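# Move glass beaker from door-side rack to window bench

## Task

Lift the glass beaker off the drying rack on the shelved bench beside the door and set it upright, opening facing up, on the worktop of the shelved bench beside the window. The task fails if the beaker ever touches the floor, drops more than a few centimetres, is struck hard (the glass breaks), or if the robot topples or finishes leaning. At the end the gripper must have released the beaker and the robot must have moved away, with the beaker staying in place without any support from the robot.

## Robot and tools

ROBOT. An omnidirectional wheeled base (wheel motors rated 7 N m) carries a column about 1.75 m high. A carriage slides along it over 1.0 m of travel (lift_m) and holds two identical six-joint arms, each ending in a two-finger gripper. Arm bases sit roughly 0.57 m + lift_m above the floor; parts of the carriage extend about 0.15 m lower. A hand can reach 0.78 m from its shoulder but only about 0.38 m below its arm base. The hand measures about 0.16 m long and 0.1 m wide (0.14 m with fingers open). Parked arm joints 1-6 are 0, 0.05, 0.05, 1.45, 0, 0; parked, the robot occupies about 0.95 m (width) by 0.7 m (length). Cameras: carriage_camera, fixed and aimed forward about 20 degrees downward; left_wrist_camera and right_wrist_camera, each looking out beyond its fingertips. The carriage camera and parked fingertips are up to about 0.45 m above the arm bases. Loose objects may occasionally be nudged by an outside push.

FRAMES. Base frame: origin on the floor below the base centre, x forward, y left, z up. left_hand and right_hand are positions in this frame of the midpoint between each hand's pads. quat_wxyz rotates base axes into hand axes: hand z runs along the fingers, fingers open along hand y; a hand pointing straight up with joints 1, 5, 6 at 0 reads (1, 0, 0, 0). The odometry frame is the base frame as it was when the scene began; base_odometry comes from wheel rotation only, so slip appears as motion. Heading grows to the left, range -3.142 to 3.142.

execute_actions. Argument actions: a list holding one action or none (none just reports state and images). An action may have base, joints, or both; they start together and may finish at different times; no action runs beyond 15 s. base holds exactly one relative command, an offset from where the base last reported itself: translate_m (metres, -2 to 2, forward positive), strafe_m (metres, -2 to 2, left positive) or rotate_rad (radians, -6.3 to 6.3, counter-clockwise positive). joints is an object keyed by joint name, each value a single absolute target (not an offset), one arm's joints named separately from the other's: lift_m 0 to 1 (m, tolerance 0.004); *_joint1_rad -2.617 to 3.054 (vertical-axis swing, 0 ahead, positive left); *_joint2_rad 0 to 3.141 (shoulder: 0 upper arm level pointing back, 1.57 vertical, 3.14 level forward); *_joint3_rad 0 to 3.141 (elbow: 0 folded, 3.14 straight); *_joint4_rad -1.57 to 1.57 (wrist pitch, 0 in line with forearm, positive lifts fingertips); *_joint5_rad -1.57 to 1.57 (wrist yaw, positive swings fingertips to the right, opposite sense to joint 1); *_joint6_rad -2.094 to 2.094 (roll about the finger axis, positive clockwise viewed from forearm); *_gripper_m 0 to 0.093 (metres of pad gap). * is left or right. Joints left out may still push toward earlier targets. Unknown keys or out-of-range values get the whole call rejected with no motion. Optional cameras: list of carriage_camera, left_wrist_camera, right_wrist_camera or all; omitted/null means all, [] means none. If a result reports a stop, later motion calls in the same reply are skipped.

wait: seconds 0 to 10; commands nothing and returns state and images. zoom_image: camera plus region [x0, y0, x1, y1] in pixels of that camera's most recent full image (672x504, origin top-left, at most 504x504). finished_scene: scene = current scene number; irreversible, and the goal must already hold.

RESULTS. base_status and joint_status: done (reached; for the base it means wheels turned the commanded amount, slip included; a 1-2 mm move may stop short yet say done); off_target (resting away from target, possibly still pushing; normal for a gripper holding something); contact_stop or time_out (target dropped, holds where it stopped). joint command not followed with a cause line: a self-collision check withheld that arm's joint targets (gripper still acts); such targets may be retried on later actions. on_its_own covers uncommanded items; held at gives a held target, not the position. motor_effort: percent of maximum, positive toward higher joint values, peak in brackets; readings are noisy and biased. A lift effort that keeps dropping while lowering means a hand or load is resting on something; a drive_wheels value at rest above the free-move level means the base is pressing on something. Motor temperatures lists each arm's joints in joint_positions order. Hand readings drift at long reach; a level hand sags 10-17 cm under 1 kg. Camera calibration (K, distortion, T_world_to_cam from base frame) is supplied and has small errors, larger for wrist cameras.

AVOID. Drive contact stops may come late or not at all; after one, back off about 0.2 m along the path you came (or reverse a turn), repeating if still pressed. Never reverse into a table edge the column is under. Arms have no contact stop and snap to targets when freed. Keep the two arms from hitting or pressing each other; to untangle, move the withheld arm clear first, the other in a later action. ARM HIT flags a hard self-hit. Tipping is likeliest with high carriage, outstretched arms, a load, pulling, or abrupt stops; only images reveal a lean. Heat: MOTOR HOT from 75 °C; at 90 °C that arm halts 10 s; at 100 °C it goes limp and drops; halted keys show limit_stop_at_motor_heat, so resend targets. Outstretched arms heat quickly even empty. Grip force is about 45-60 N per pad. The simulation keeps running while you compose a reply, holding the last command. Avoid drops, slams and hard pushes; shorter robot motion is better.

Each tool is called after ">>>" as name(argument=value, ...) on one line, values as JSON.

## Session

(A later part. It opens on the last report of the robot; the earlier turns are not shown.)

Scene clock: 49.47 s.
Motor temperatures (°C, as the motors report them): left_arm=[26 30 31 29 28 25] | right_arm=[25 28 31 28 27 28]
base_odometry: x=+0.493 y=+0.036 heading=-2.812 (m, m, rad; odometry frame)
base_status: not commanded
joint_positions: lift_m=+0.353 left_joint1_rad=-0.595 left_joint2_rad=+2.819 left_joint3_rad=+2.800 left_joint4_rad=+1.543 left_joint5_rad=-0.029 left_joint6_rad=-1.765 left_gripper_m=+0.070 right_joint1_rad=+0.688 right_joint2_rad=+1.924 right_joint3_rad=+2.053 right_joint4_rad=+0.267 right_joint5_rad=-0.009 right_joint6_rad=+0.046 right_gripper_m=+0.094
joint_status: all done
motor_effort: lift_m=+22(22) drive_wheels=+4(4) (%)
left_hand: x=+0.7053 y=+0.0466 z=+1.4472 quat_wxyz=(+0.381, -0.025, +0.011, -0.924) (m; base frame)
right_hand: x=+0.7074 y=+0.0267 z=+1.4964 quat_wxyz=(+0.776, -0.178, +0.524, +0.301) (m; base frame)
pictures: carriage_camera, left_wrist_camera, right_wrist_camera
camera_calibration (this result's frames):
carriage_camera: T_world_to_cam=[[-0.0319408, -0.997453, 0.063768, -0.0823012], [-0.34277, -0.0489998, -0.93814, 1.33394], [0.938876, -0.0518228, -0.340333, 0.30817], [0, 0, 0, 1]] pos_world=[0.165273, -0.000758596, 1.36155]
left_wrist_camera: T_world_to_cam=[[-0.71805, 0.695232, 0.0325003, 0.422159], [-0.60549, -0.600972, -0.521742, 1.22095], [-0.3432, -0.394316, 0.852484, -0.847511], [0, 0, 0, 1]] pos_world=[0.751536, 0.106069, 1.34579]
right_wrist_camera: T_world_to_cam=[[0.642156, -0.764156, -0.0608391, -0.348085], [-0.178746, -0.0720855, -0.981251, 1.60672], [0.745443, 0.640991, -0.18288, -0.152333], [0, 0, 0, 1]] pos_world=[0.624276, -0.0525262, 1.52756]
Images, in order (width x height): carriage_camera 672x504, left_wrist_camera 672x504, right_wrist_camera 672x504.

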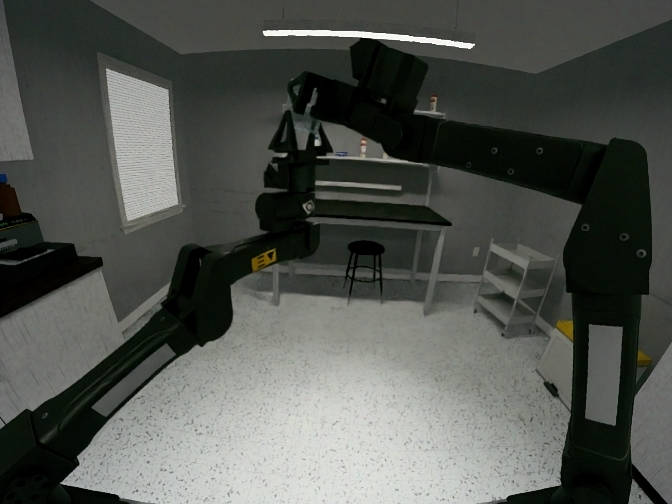

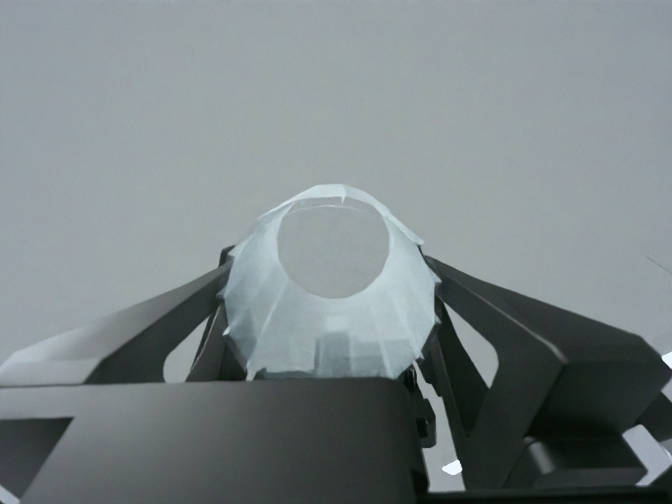

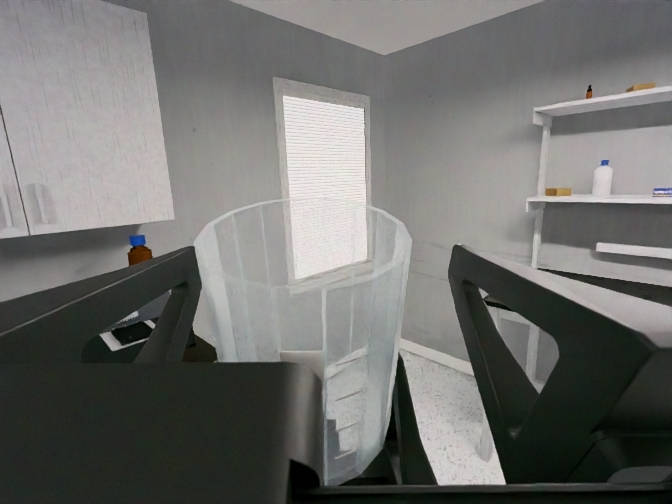

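>>> execute_actions(actions=[{"joints":{"right_joint1_rad":0.708,"right_joint2_rad":1.94}}], cameras=["right_wrist_camera"])

>>> execute_actions(actions=[{"joints":{"right_gripper_m":0.05}}])

>>> zoom_image(camera="carriage_camera", region=[240,40,400,180])

Scene clock: 50.70 s.
Motor temperatures (°C, as the motors report them): left_arm=[26 30 31 29 28 25] | right_arm=[25 29 32 29 27 28]
base_odometry: x=+0.493 y=+0.036 heading=-2.812 (m, m, rad; odometry frame)
base_status: not commanded
joint_positions: lift_m=+0.353 left_joint1_rad=-0.595 left_joint2_rad=+2.819 left_joint3_rad=+2.800 left_joint4_rad=+1.543 left_joint5_rad=-0.029 left_joint6_rad=-1.765 left_gripper_m=+0.070 right_joint1_rad=+0.703 right_joint2_rad=+1.924 right_joint3_rad=+2.053 right_joint4_rad=+0.267 right_joint5_rad=-0.009 right_joint6_rad=+0.046 right_gripper_m=+0.094
joint_status: all done
motor_effort: lift_m=+21(21) drive_wheels=+4(4) (%)
left_hand: x=+0.7053 y=+0.0466 z=+1.4472 quat_wxyz=(+0.381, -0.025, +0.011, -0.924) (m; base frame)
right_hand: x=+0.7017 y=+0.0334 z=+1.4964 quat_wxyz=(+0.774, -0.182, +0.523, +0.307) (m; base frame)
pictures: right_wrist_camera
camera_calibration (this result's frames):
right_wrist_camera: T_world_to_cam=[[0.653741, -0.754269, -0.0608391, -0.347813], [-0.177626, -0.0748045, -0.981251, 1.6055], [0.735576, 0.65229, -0.18288, -0.145889], [0, 0, 0, 1]] pos_world=[0.619871, -0.0470842, 1.52756]
Images, in order (width x height): right_wrist_camera 672x504.

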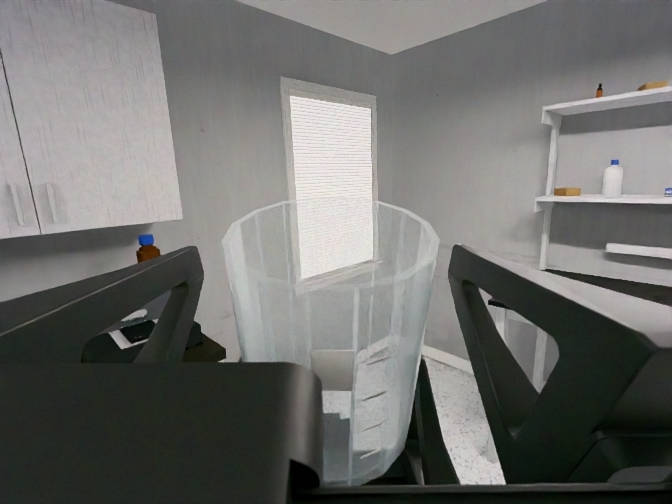

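Scene clock: 51.27 s.
Motor temperatures (°C, as the motors report them): left_arm=[26 31 31 29 28 25] | right_arm=[25 29 32 29 27 28]
base_odometry: x=+0.493 y=+0.036 heading=-2.812 (m, m, rad; odometry frame)
base_status: not commanded
joint_positions: lift_m=+0.353 left_joint1_rad=-0.595 left_joint2_rad=+2.819 left_joint3_rad=+2.800 left_joint4_rad=+1.548 left_joint5_rad=-0.029 left_joint6_rad=-1.766 left_gripper_m=+0.070 right_joint1_rad=+0.703 right_joint2_rad=+1.924 right_joint3_rad=+2.053 right_joint4_rad=+0.267 right_joint5_rad=-0.006 right_joint6_rad=+0.045 right_gripper_m=+0.069
joint_status: right_gripper_m off_target (ended at +0.069, target +0.050)
motor_effort: lift_m=+22(21) drive_wheels=+4(4) (%)
left_hand: x=+0.7044 y=+0.0472 z=+1.4472 quat_wxyz=(+0.381, -0.024, +0.010, -0.924) (m; base frame)
right_hand: x=+0.7020 y=+0.0331 z=+1.4964 quat_wxyz=(+0.774, -0.182, +0.523, +0.306) (m; base frame)
pictures: carriage_camera, left_wrist_camera, right_wrist_camera
camera_calibration (this result's frames):
carriage_camera: T_world_to_cam=[[-0.0319408, -0.997453, 0.063768, -0.0823012], [-0.34277, -0.0489998, -0.93814, 1.33394], [0.938876, -0.0518228, -0.340333, 0.30817], [0, 0, 0, 1]] pos_world=[0.165273, -0.000758596, 1.36155]
left_wrist_camera: T_world_to_cam=[[-0.717894, 0.695587, 0.0280462, 0.427382], [-0.603638, -0.601918, -0.522797, 1.221], [-0.346769, -0.392243, 0.851996, -0.844538], [0, 0, 0, 1]] pos_world=[0.750998, 0.106397, 1.34589]
right_wrist_camera: T_world_to_cam=[[0.651548, -0.756166, -0.0608156, -0.346705], [-0.177821, -0.0743002, -0.981254, 1.60566], [0.737472, 0.650148, -0.182872, -0.147154], [0, 0, 0, 1]] pos_world=[0.619936, -0.0471937, 1.52756]
Images, in order (width x height): carriage_camera 672x504, left_wrist_camera 672x504, right_wrist_camera 672x504.

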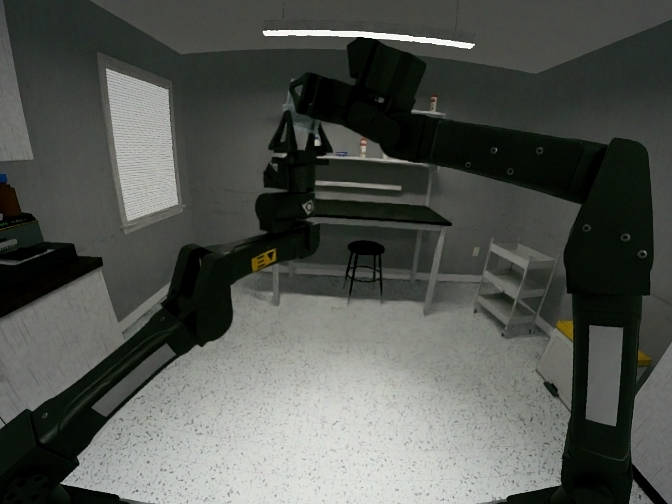

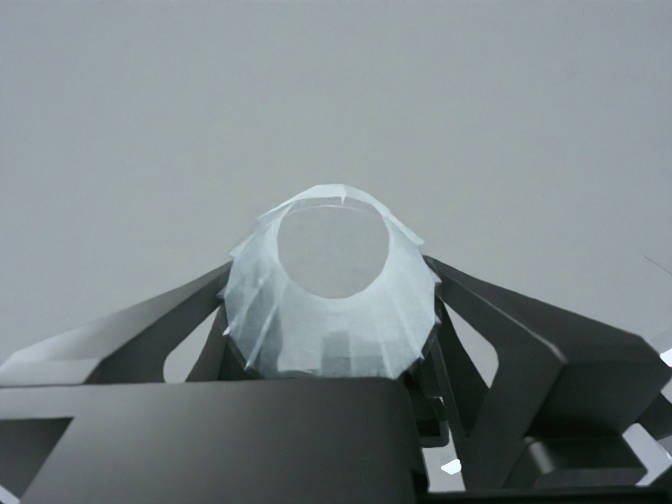

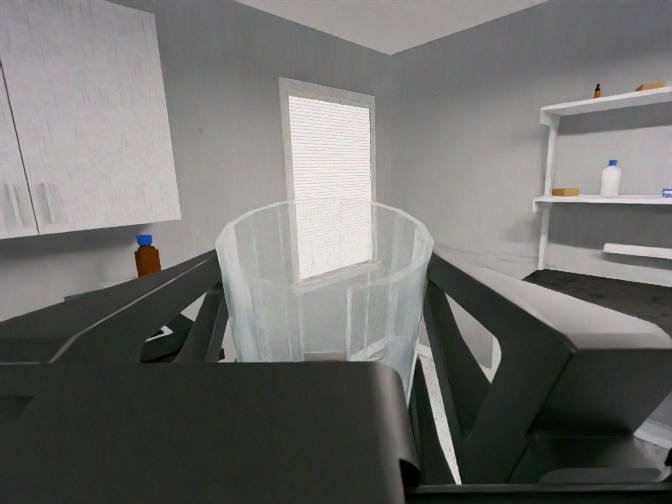

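Region (240, 40, 400, 180) of carriage_camera's 672x504 image, scaled by 3.150, with more detail than that image has; it fills the top 441 rows of this view, and the rest is white.

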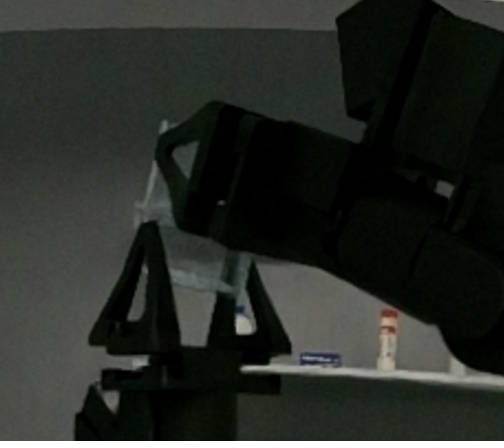

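>>> execute_actions(actions=[{"joints":{"left_gripper_m":0.093}}], cameras=[])

>>> execute_actions(actions=[{"joints":{"right_joint3_rad":2.3}}], cameras=["carriage_camera"])

>>> execute_actions(actions=[{"joints":{"left_joint1_rad":0,"right_joint1_rad":0}}], cameras=[])

>>> execute_actions(actions=[{"base":{"translate_m":1.2},"joints":{"left_joint2_rad":0.05,"left_joint3_rad":0.05,"left_joint4_rad":1.45,"left_joint6_rad":0,"right_joint2_rad":1.9,"right_joint3_rad":1.3,"right_joint4_rad":0.62,"right_joint6_rad":0,"lift_m":0.22}}], cameras=["carriage_camera","right_wrist_camera"])

Scene clock: 53.27 s.
Motor temperatures (°C, as the motors report them): left_arm=[26 32 31 29 28 25] | right_arm=[25 29 32 29 27 28]
base_odometry: x=+0.493 y=+0.036 heading=-2.812 (m, m, rad; odometry frame)
base_status: not commanded
joint_positions: lift_m=+0.353 left_joint1_rad=-0.595 left_joint2_rad=+2.819 left_joint3_rad=+2.800 left_joint4_rad=+1.548 left_joint5_rad=-0.029 left_joint6_rad=-1.765 left_gripper_m=+0.093 right_joint1_rad=+0.703 right_joint2_rad=+1.924 right_joint3_rad=+2.053 right_joint4_rad=+0.259 right_joint5_rad=-0.006 right_joint6_rad=+0.044 right_gripper_m=+0.069
joint_status: all done
motor_effort: lift_m=+22(22) drive_wheels=+4(4) (%)
left_hand: x=+0.7043 y=+0.0472 z=+1.4472 quat_wxyz=(+0.381, -0.023, +0.009, -0.924) (m; base frame)
right_hand: x=+0.7027 y=+0.0335 z=+1.4946 quat_wxyz=(+0.772, -0.183, +0.526, +0.305) (m; base frame)
pictures: none
No camera images: the call's "cameras" was empty. Leave "cameras" out to get every camera's image.

Scene clock: 54.10 s.
Motor temperatures (°C, as the motors report them): left_arm=[26 32 31 29 28 25] | right_arm=[25 30 32 29 27 28]
base_odometry: x=+0.493 y=+0.036 heading=-2.812 (m, m, rad; odometry frame)
base_status: not commanded
joint_positions: lift_m=+0.353 left_joint1_rad=-0.595 left_joint2_rad=+2.819 left_joint3_rad=+2.800 left_joint4_rad=+1.548 left_joint5_rad=-0.029 left_joint6_rad=-1.765 left_gripper_m=+0.093 right_joint1_rad=+0.703 right_joint2_rad=+1.936 right_joint3_rad=+2.296 right_joint4_rad=+0.250 right_joint5_rad=-0.006 right_joint6_rad=+0.044 right_gripper_m=+0.069
joint_status: all done
motor_effort: lift_m=+22(22) drive_wheels=+4(4) (%)
left_hand: x=+0.7043 y=+0.0472 z=+1.4472 quat_wxyz=(+0.381, -0.023, +0.009, -0.924) (m; base frame)
right_hand: x=+0.6644 y=+0.0011 z=+1.5925 quat_wxyz=(+0.825, -0.152, +0.436, +0.325) (m; base frame)
pictures: carriage_camera
camera_calibration (this result's frames):
carriage_camera: T_world_to_cam=[[-0.0319408, -0.997453, 0.063768, -0.0823012], [-0.34277, -0.0489998, -0.93814, 1.33394], [0.938876, -0.0518228, -0.340333, 0.30817], [0, 0, 0, 1]] pos_world=[0.165273, -0.000758596, 1.36155]
Images, in order (width x height): carriage_camera 672x504.

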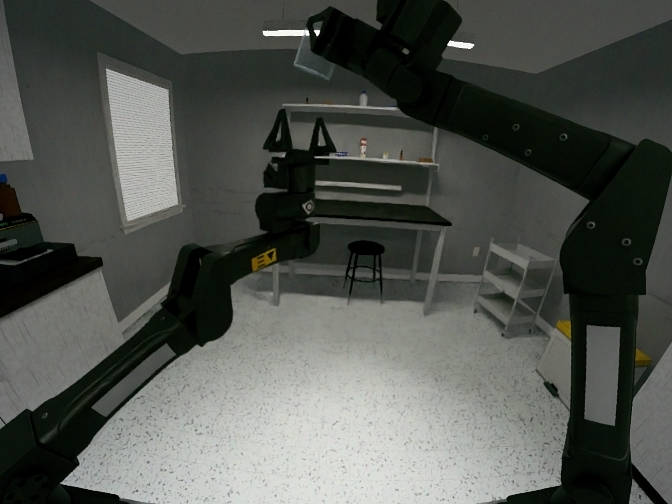

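Scene clock: 55.43 s.
Motor temperatures (°C, as the motors report them): left_arm=[26 33 31 29 28 25] | right_arm=[25 30 32 30 27 28]
base_odometry: x=+0.493 y=+0.036 heading=-2.812 (m, m, rad; odometry frame)
base_status: not commanded
joint_positions: lift_m=+0.353 left_joint1_rad=+0.007 left_joint2_rad=+2.819 left_joint3_rad=+2.800 left_joint4_rad=+1.544 left_joint5_rad=-0.031 left_joint6_rad=-1.766 left_gripper_m=+0.093 right_joint1_rad=-0.004 right_joint2_rad=+1.936 right_joint3_rad=+2.296 right_joint4_rad=+0.246 right_joint5_rad=-0.005 right_joint6_rad=+0.044 right_gripper_m=+0.069
joint_status: all done
motor_effort: lift_m=+21(22) drive_wheels=+4(5) (%)
left_hand: x=+0.7930 y=+0.3478 z=+1.4472 quat_wxyz=(+0.638, -0.027, +0.002, -0.770) (m; base frame)
right_hand: x=+0.7899 y=-0.3398 z=+1.5918 quat_wxyz=(+0.886, +0.009, +0.464, +0.019) (m; base frame)
pictures: none
No camera images: the call's "cameras" was empty. Leave "cameras" out to get every camera's image.

Scene clock: 60.13 s.
Motor temperatures (°C, as the motors report them): left_arm=[26 33 31 28 28 25] | right_arm=[25 32 32 31 27 28]
base_odometry: x=-0.643 y=-0.351 heading=-2.813 (m, m, rad; odometry frame)
base_status: done
joint_positions: lift_m=+0.220 left_joint1_rad=+0.007 left_joint2_rad=+0.056 left_joint3_rad=+0.062 left_joint4_rad=+1.455 left_joint5_rad=-0.031 left_joint6_rad=-0.005 left_gripper_m=+0.093 right_joint1_rad=-0.004 right_joint2_rad=+1.916 right_joint3_rad=+1.306 right_joint4_rad=+0.591 right_joint5_rad=-0.006 right_joint6_rad=+0.004 right_gripper_m=+0.069
joint_status: all done
motor_effort: lift_m=+22(24) drive_wheels=-10(24) (%)
left_hand: x=+0.2934 y=+0.3440 z=+1.2502 quat_wxyz=(+0.998, -0.016, +0.055, +0.002) (m; base frame)
right_hand: x=+0.8558 y=-0.3399 z=+1.0822 quat_wxyz=(+0.700, +0.001, +0.714, +0.002) (m; base frame)
pictures: carriage_camera, right_wrist_camera
camera_calibration (this result's frames):
carriage_camera: T_world_to_cam=[[-0.0319408, -0.997453, 0.063768, -0.0738199], [-0.34277, -0.0489998, -0.93814, 1.20917], [0.938876, -0.0518228, -0.340333, 0.262905], [0, 0, 0, 1]] pos_world=[0.165273, -0.000758596, 1.22855]
right_wrist_camera: T_world_to_cam=[[-0.0212858, -0.999603, -0.0184711, -0.306892], [-0.564088, 0.0272615, -0.825265, 1.39509], [0.825441, -0.00714711, -0.564444, 0.020418], [0, 0, 0, 1]] pos_world=[0.763568, -0.344657, 1.15718]
Images, in order (width x height): carriage_camera 672x504, right_wrist_camera 672x504.

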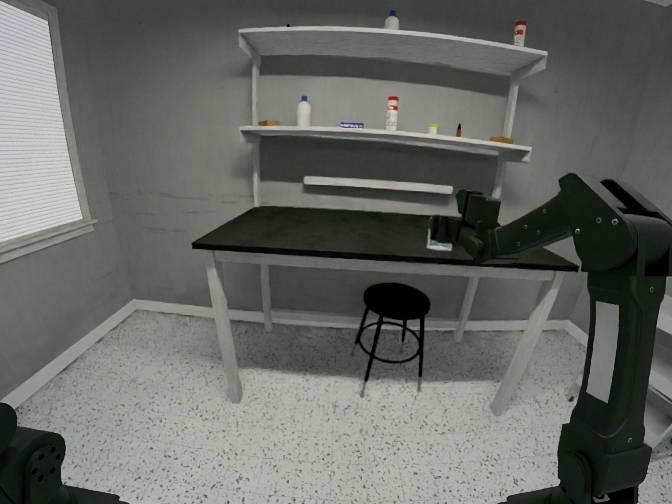

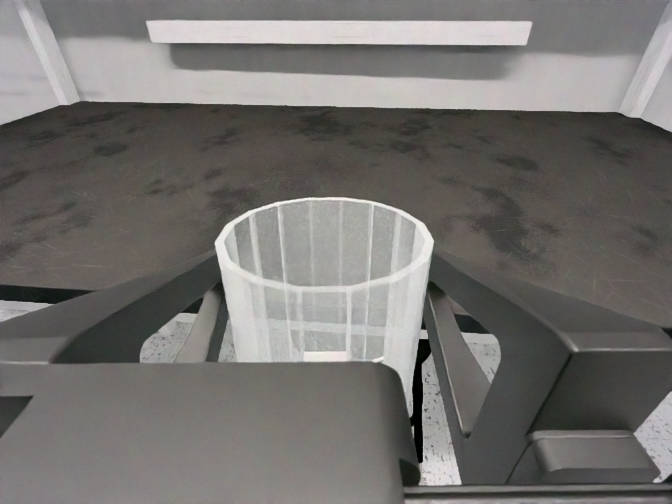

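>>> execute_actions(actions=[{"base":{"translate_m":0.4},"joints":{"right_joint4_rad":0.73,"lift_m":0.17}}], cameras=[])

>>> execute_actions(actions=[{"joints":{"lift_m":0.125}}], cameras=["carriage_camera"])

>>> zoom_image(camera="carriage_camera", region=[390,170,550,290])

Scene clock: 63.90 s.
Motor temperatures (°C, as the motors report them): left_arm=[26 32 30 28 28 25] | right_arm=[25 33 33 32 27 28]
base_odometry: x=-1.022 y=-0.480 heading=-2.814 (m, m, rad; odometry frame)
base_status: done
joint_positions: lift_m=+0.170 left_joint1_rad=+0.007 left_joint2_rad=+0.056 left_joint3_rad=+0.062 left_joint4_rad=+1.452 left_joint5_rad=-0.029 left_joint6_rad=-0.005 left_gripper_m=+0.093 right_joint1_rad=-0.004 right_joint2_rad=+1.904 right_joint3_rad=+1.305 right_joint4_rad=+0.705 right_joint5_rad=-0.006 right_joint6_rad=+0.004 right_gripper_m=+0.069
joint_status: all done
motor_effort: lift_m=+22(23) drive_wheels=-11(20) (%)
left_hand: x=+0.2940 y=+0.3436 z=+1.2001 quat_wxyz=(+0.998, -0.015, +0.056, +0.002) (m; base frame)
right_hand: x=+0.8524 y=-0.3397 z=+1.0664 quat_wxyz=(+0.743, +0.001, +0.669, +0.002) (m; base frame)
pictures: none
No camera images: the call's "cameras" was empty. Leave "cameras" out to get every camera's image.

Scene clock: 64.60 s.
Motor temperatures (°C, as the motors report them): left_arm=[26 32 30 28 28 25] | right_arm=[25 33 33 33 27 28]
base_odometry: x=-1.022 y=-0.480 heading=-2.814 (m, m, rad; odometry frame)
base_status: not commanded
joint_positions: lift_m=+0.125 left_joint1_rad=+0.007 left_joint2_rad=+0.056 left_joint3_rad=+0.062 left_joint4_rad=+1.451 left_joint5_rad=-0.028 left_joint6_rad=-0.005 left_gripper_m=+0.093 right_joint1_rad=-0.004 right_joint2_rad=+1.904 right_joint3_rad=+1.305 right_joint4_rad=+0.707 right_joint5_rad=-0.006 right_joint6_rad=+0.004 right_gripper_m=+0.069
joint_status: all done
motor_effort: lift_m=+22(23) drive_wheels=-10(11) (%)
left_hand: x=+0.2942 y=+0.3435 z=+1.1551 quat_wxyz=(+0.998, -0.014, +0.057, +0.002) (m; base frame)
right_hand: x=+0.8523 y=-0.3397 z=+1.0218 quat_wxyz=(+0.744, +0.001, +0.668, +0.002) (m; base frame)
pictures: carriage_camera
camera_calibration (this result's frames):
carriage_camera: T_world_to_cam=[[-0.0319408, -0.997453, 0.063768, -0.0677607], [-0.34277, -0.0489998, -0.93814, 1.12002], [0.938876, -0.0518228, -0.340333, 0.230567], [0, 0, 0, 1]] pos_world=[0.165273, -0.000758596, 1.13353]
Images, in order (width x height): carriage_camera 672x504.

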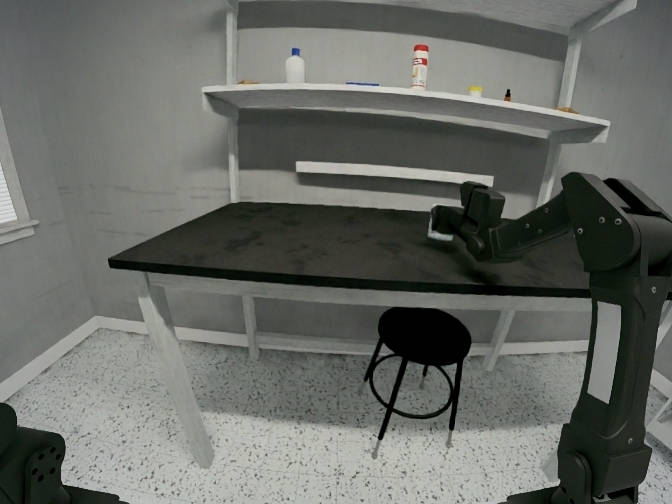

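Region (390, 170, 550, 290) of carriage_camera's 672x504 image, scaled by 3.150, with more detail than that image has; it fills the top 378 rows of this view, and the rest is white.

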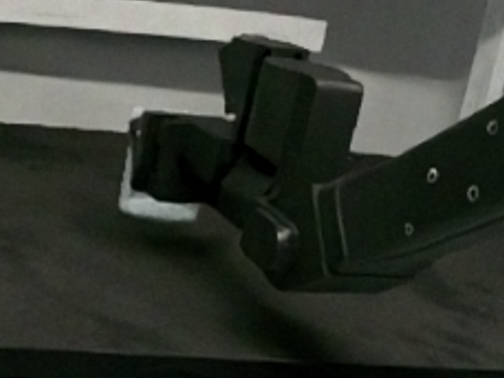

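>>> execute_actions(actions=[{"base":{"translate_m":-0.07},"joints":{"lift_m":0.105}}], cameras=[])

>>> execute_actions(actions=[{"joints":{"lift_m":0.09}}], cameras=[])

>>> execute_actions(actions=[{"joints":{"lift_m":0.078}}], cameras=["carriage_camera","right_wrist_camera"])

>>> zoom_image(camera="carriage_camera", region=[390,170,550,290])

Scene clock: 71.00 s.
Motor temperatures (°C, as the motors report them): left_arm=[26 31 30 28 28 25] | right_arm=[25 35 33 34 27 28]
base_odometry: x=-0.955 y=-0.457 heading=-2.813 (m, m, rad; odometry frame)
base_status: done
joint_positions: lift_m=+0.105 left_joint1_rad=+0.007 left_joint2_rad=+0.056 left_joint3_rad=+0.062 left_joint4_rad=+1.451 left_joint5_rad=-0.028 left_joint6_rad=-0.005 left_gripper_m=+0.093 right_joint1_rad=-0.004 right_joint2_rad=+1.905 right_joint3_rad=+1.305 right_joint4_rad=+0.713 right_joint5_rad=-0.006 right_joint6_rad=+0.004 right_gripper_m=+0.069
joint_status: all done
motor_effort: lift_m=+21(22) drive_wheels=+4(22) (%)
left_hand: x=+0.2942 y=+0.3434 z=+1.1351 quat_wxyz=(+0.998, -0.014, +0.057, +0.002) (m; base frame)
right_hand: x=+0.8525 y=-0.3396 z=+1.0025 quat_wxyz=(+0.746, +0.000, +0.666, +0.002) (m; base frame)
pictures: none
No camera images: the call's "cameras" was empty. Leave "cameras" out to get every camera's image.

Scene clock: 71.53 s.
Motor temperatures (°C, as the motors report them): left_arm=[26 31 30 28 28 25] | right_arm=[25 35 33 34 27 28]
base_odometry: x=-0.955 y=-0.457 heading=-2.813 (m, m, rad; odometry frame)
base_status: not commanded
joint_positions: lift_m=+0.090 left_joint1_rad=+0.007 left_joint2_rad=+0.056 left_joint3_rad=+0.062 left_joint4_rad=+1.451 left_joint5_rad=-0.028 left_joint6_rad=-0.005 left_gripper_m=+0.093 right_joint1_rad=-0.004 right_joint2_rad=+1.896 right_joint3_rad=+1.305 right_joint4_rad=+0.750 right_joint5_rad=-0.006 right_joint6_rad=+0.003 right_gripper_m=+0.069
joint_status: all done
motor_effort: lift_m=+21(21) drive_wheels=+2(3) (%)
left_hand: x=+0.2943 y=+0.3434 z=+1.1202 quat_wxyz=(+0.998, -0.014, +0.057, +0.002) (m; base frame)
right_hand: x=+0.8494 y=-0.3396 z=+1.0018 quat_wxyz=(+0.761, +0.000, +0.649, +0.002) (m; base frame)
pictures: none
No camera images: the call's "cameras" was empty. Leave "cameras" out to get every camera's image.

Scene clock: 72.03 s.
Motor temperatures (°C, as the motors report them): left_arm=[26 31 30 28 28 25] | right_arm=[25 35 33 34 27 28]
base_odometry: x=-0.955 y=-0.457 heading=-2.813 (m, m, rad; odometry frame)
base_status: not commanded
joint_positions: lift_m=+0.078 left_joint1_rad=+0.007 left_joint2_rad=+0.056 left_joint3_rad=+0.062 left_joint4_rad=+1.451 left_joint5_rad=-0.028 left_joint6_rad=-0.005 left_gripper_m=+0.093 right_joint1_rad=-0.004 right_joint2_rad=+1.889 right_joint3_rad=+1.306 right_joint4_rad=+0.781 right_joint5_rad=-0.006 right_joint6_rad=+0.003 right_gripper_m=+0.069
joint_status: all done
motor_effort: lift_m=+21(21) drive_wheels=-7(7) (%)
left_hand: x=+0.2943 y=+0.3434 z=+1.1082 quat_wxyz=(+0.998, -0.014, +0.057, +0.002) (m; base frame)
right_hand: x=+0.8467 y=-0.3396 z=+1.0020 quat_wxyz=(+0.773, +0.000, +0.634, +0.002) (m; base frame)
pictures: carriage_camera, right_wrist_camera
camera_calibration (this result's frames):
carriage_camera: T_world_to_cam=[[-0.0319408, -0.997453, 0.063768, -0.0647712], [-0.34277, -0.0489998, -0.93814, 1.07604], [0.938876, -0.0518228, -0.340333, 0.214611], [0, 0, 0, 1]] pos_world=[0.165273, -0.000758596, 1.08665]
right_wrist_camera: T_world_to_cam=[[-0.0163816, -0.999655, -0.0205445, -0.310336], [-0.373488, 0.0251778, -0.927293, 1.26389], [0.927491, -0.00751741, -0.373771, -0.294897], [0, 0, 0, 1]] pos_world=[0.740477, -0.344268, 1.05539]
Images, in order (width x height): carriage_camera 672x504, right_wrist_camera 672x504.

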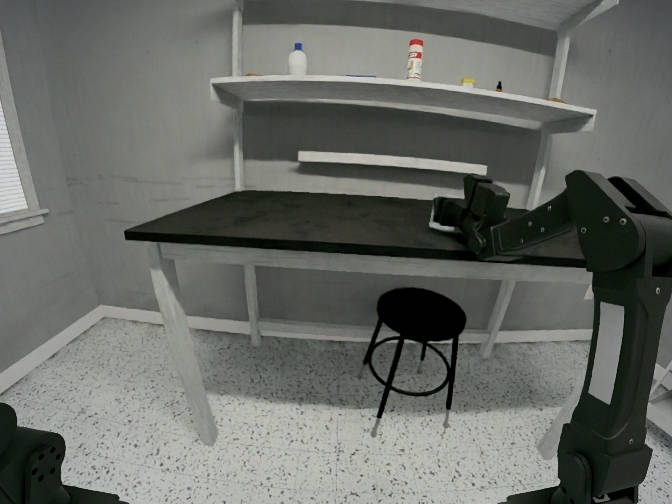

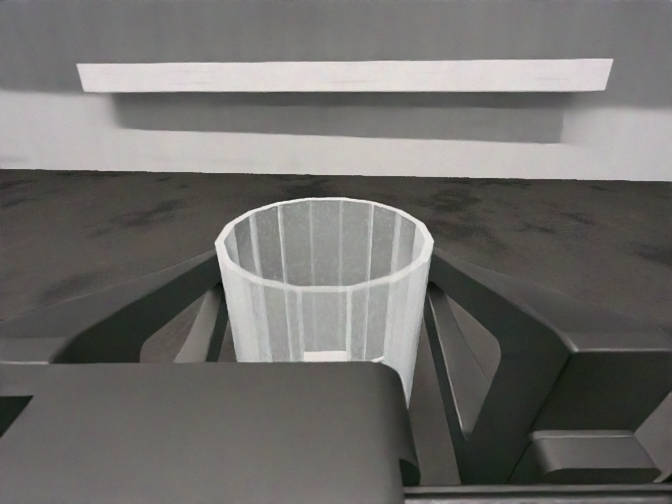

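Region (390, 170, 550, 290) of carriage_camera's 672x504 image, scaled by 3.150, with more detail than that image has; it fills the top 378 rows of this view, and the rest is white.

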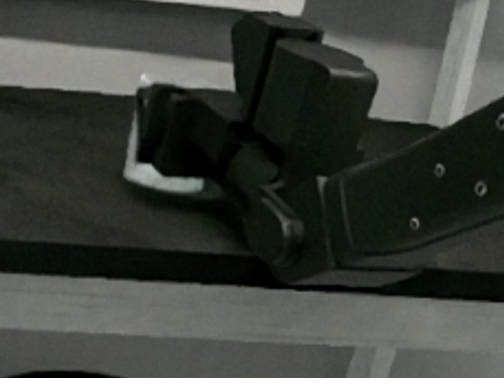

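The beaker is resting on the bench. I'll ease the pressure, release it and back away.

>>> execute_actions(actions=[{"joints":{"lift_m":0.094}}], cameras=[])

>>> execute_actions(actions=[{"joints":{"right_gripper_m":0.093}}], cameras=["right_wrist_camera"])

>>> execute_actions(actions=[{"base":{"translate_m":-0.35}}])

Scene clock: 73.30 s.
Motor temperatures (°C, as the motors report them): left_arm=[26 31 30 28 28 25] | right_arm=[25 35 33 34 27 28]
base_odometry: x=-0.955 y=-0.457 heading=-2.813 (m, m, rad; odometry frame)
base_status: not commanded
joint_positions: lift_m=+0.094 left_joint1_rad=+0.007 left_joint2_rad=+0.056 left_joint3_rad=+0.062 left_joint4_rad=+1.450 left_joint5_rad=-0.027 left_joint6_rad=-0.005 left_gripper_m=+0.093 right_joint1_rad=-0.004 right_joint2_rad=+1.892 right_joint3_rad=+1.306 right_joint4_rad=+0.726 right_joint5_rad=-0.006 right_joint6_rad=+0.003 right_gripper_m=+0.069
joint_status: all done
motor_effort: lift_m=+22(25) drive_wheels=-7(3) (%)
left_hand: x=+0.2944 y=+0.3434 z=+1.1241 quat_wxyz=(+0.998, -0.014, +0.057, +0.002) (m; base frame)
right_hand: x=+0.8496 y=-0.3396 z=+1.0030 quat_wxyz=(+0.755, +0.000, +0.656, +0.002) (m; base frame)
pictures: none
No camera images: the call's "cameras" was empty. Leave "cameras" out to get every camera's image.

Scene clock: 73.87 s.
Motor temperatures (°C, as the motors report them): left_arm=[26 31 30 28 28 25] | right_arm=[25 35 34 34 27 28]
base_odometry: x=-0.955 y=-0.457 heading=-2.813 (m, m, rad; odometry frame)
base_status: not commanded
joint_positions: lift_m=+0.094 left_joint1_rad=+0.007 left_joint2_rad=+0.056 left_joint3_rad=+0.062 left_joint4_rad=+1.450 left_joint5_rad=-0.027 left_joint6_rad=-0.005 left_gripper_m=+0.093 right_joint1_rad=-0.004 right_joint2_rad=+1.892 right_joint3_rad=+1.306 right_joint4_rad=+0.727 right_joint5_rad=-0.006 right_joint6_rad=+0.003 right_gripper_m=+0.093
joint_status: all done
motor_effort: lift_m=+21(22) drive_wheels=-7(3) (%)
left_hand: x=+0.2944 y=+0.3434 z=+1.1241 quat_wxyz=(+0.998, -0.014, +0.057, +0.002) (m; base frame)
right_hand: x=+0.8495 y=-0.3396 z=+1.0032 quat_wxyz=(+0.755, +0.000, +0.655, +0.002) (m; base frame)
pictures: right_wrist_camera
camera_calibration (this result's frames):
right_wrist_camera: T_world_to_cam=[[-0.0175206, -0.999651, -0.0197953, -0.310057], [-0.425218, 0.0253685, -0.904736, 1.28751], [0.904922, -0.00743421, -0.425514, -0.225953], [0, 0, 0, 1]] pos_world=[0.746508, -0.34429, 1.06257]
Images, in order (width x height): right_wrist_camera 672x504.

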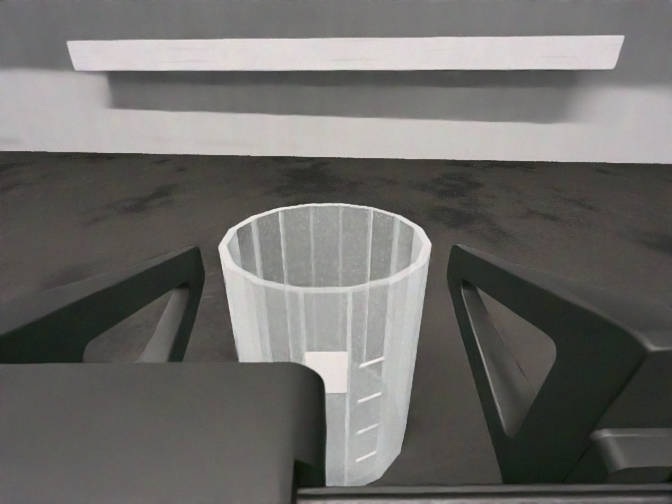

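Scene clock: 76.53 s.
Motor temperatures (°C, as the motors report them): left_arm=[26 30 30 28 28 25] | right_arm=[25 35 34 34 27 28]
base_odometry: x=-0.624 y=-0.345 heading=-2.814 (m, m, rad; odometry frame)
base_status: done
joint_positions: lift_m=+0.094 left_joint1_rad=+0.007 left_joint2_rad=+0.056 left_joint3_rad=+0.062 left_joint4_rad=+1.451 left_joint5_rad=-0.027 left_joint6_rad=-0.005 left_gripper_m=+0.093 right_joint1_rad=-0.004 right_joint2_rad=+1.892 right_joint3_rad=+1.306 right_joint4_rad=+0.732 right_joint5_rad=-0.006 right_joint6_rad=+0.003 right_gripper_m=+0.093
joint_status: not commanded
motor_effort: lift_m=+22(22) drive_wheels=-7(19) (%)
left_hand: x=+0.2942 y=+0.3434 z=+1.1241 quat_wxyz=(+0.998, -0.014, +0.057, +0.002) (m; base frame)
right_hand: x=+0.8494 y=-0.3396 z=+1.0044 quat_wxyz=(+0.757, +0.000, +0.654, +0.002) (m; base frame)
pictures: carriage_camera, left_wrist_camera, right_wrist_camera
camera_calibration (this result's frames):
carriage_camera: T_world_to_cam=[[-0.0319408, -0.997453, 0.063768, -0.0657868], [-0.34277, -0.0489998, -0.93814, 1.09098], [0.938876, -0.0518228, -0.340333, 0.220032], [0, 0, 0, 1]] pos_world=[0.165273, -0.000758596, 1.10257]
left_wrist_camera: T_world_to_cam=[[0.0249848, -0.999544, 0.016966, 0.311901], [0.765157, 0.00819843, -0.643791, 0.50659], [0.643358, 0.0290667, 0.765013, -0.933492], [0, 0, 0, 1]] pos_world=[0.205156, 0.334739, 1.03498]
right_wrist_camera: T_world_to_cam=[[-0.0174223, -0.999651, -0.0198637, -0.31005], [-0.420726, 0.0253519, -0.906834, 1.28681], [0.907021, -0.00744195, -0.421021, -0.23158], [0, 0, 0, 1]] pos_world=[0.74604, -0.344288, 1.06326]
Images, in order (width x height): carriage_camera 672x504, left_wrist_camera 672x504, right_wrist_camera 672x504.

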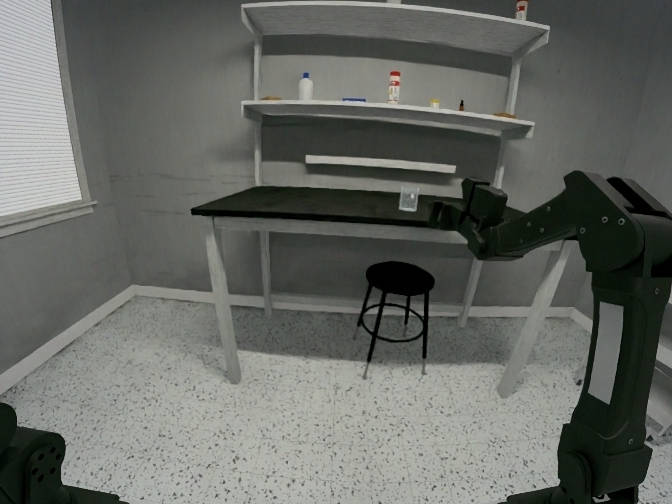

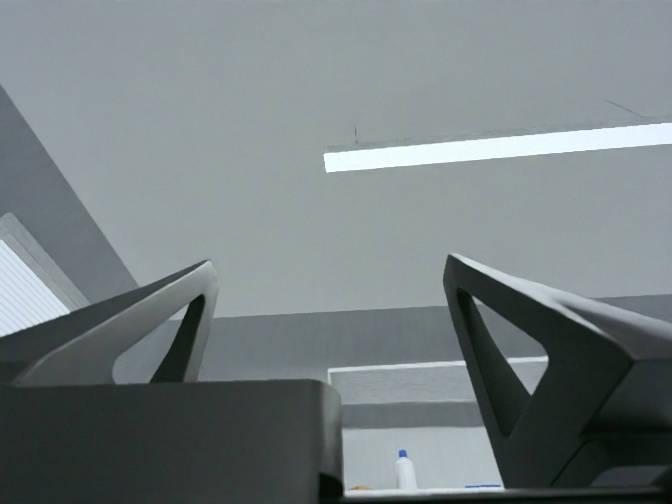

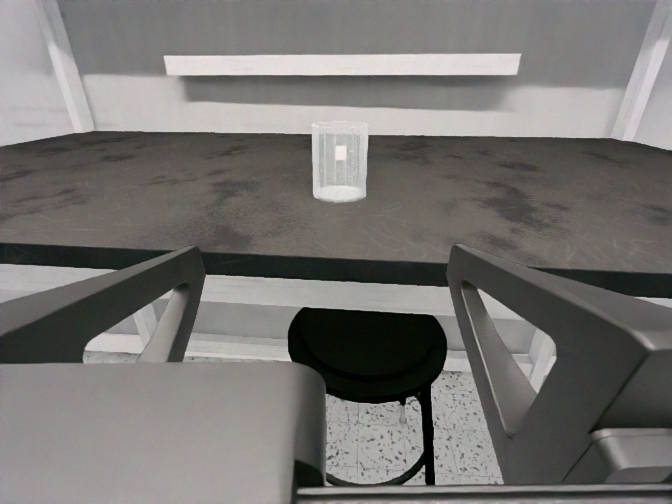

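>>> finished_scene(scene=1)

The scene is finished: the task was done.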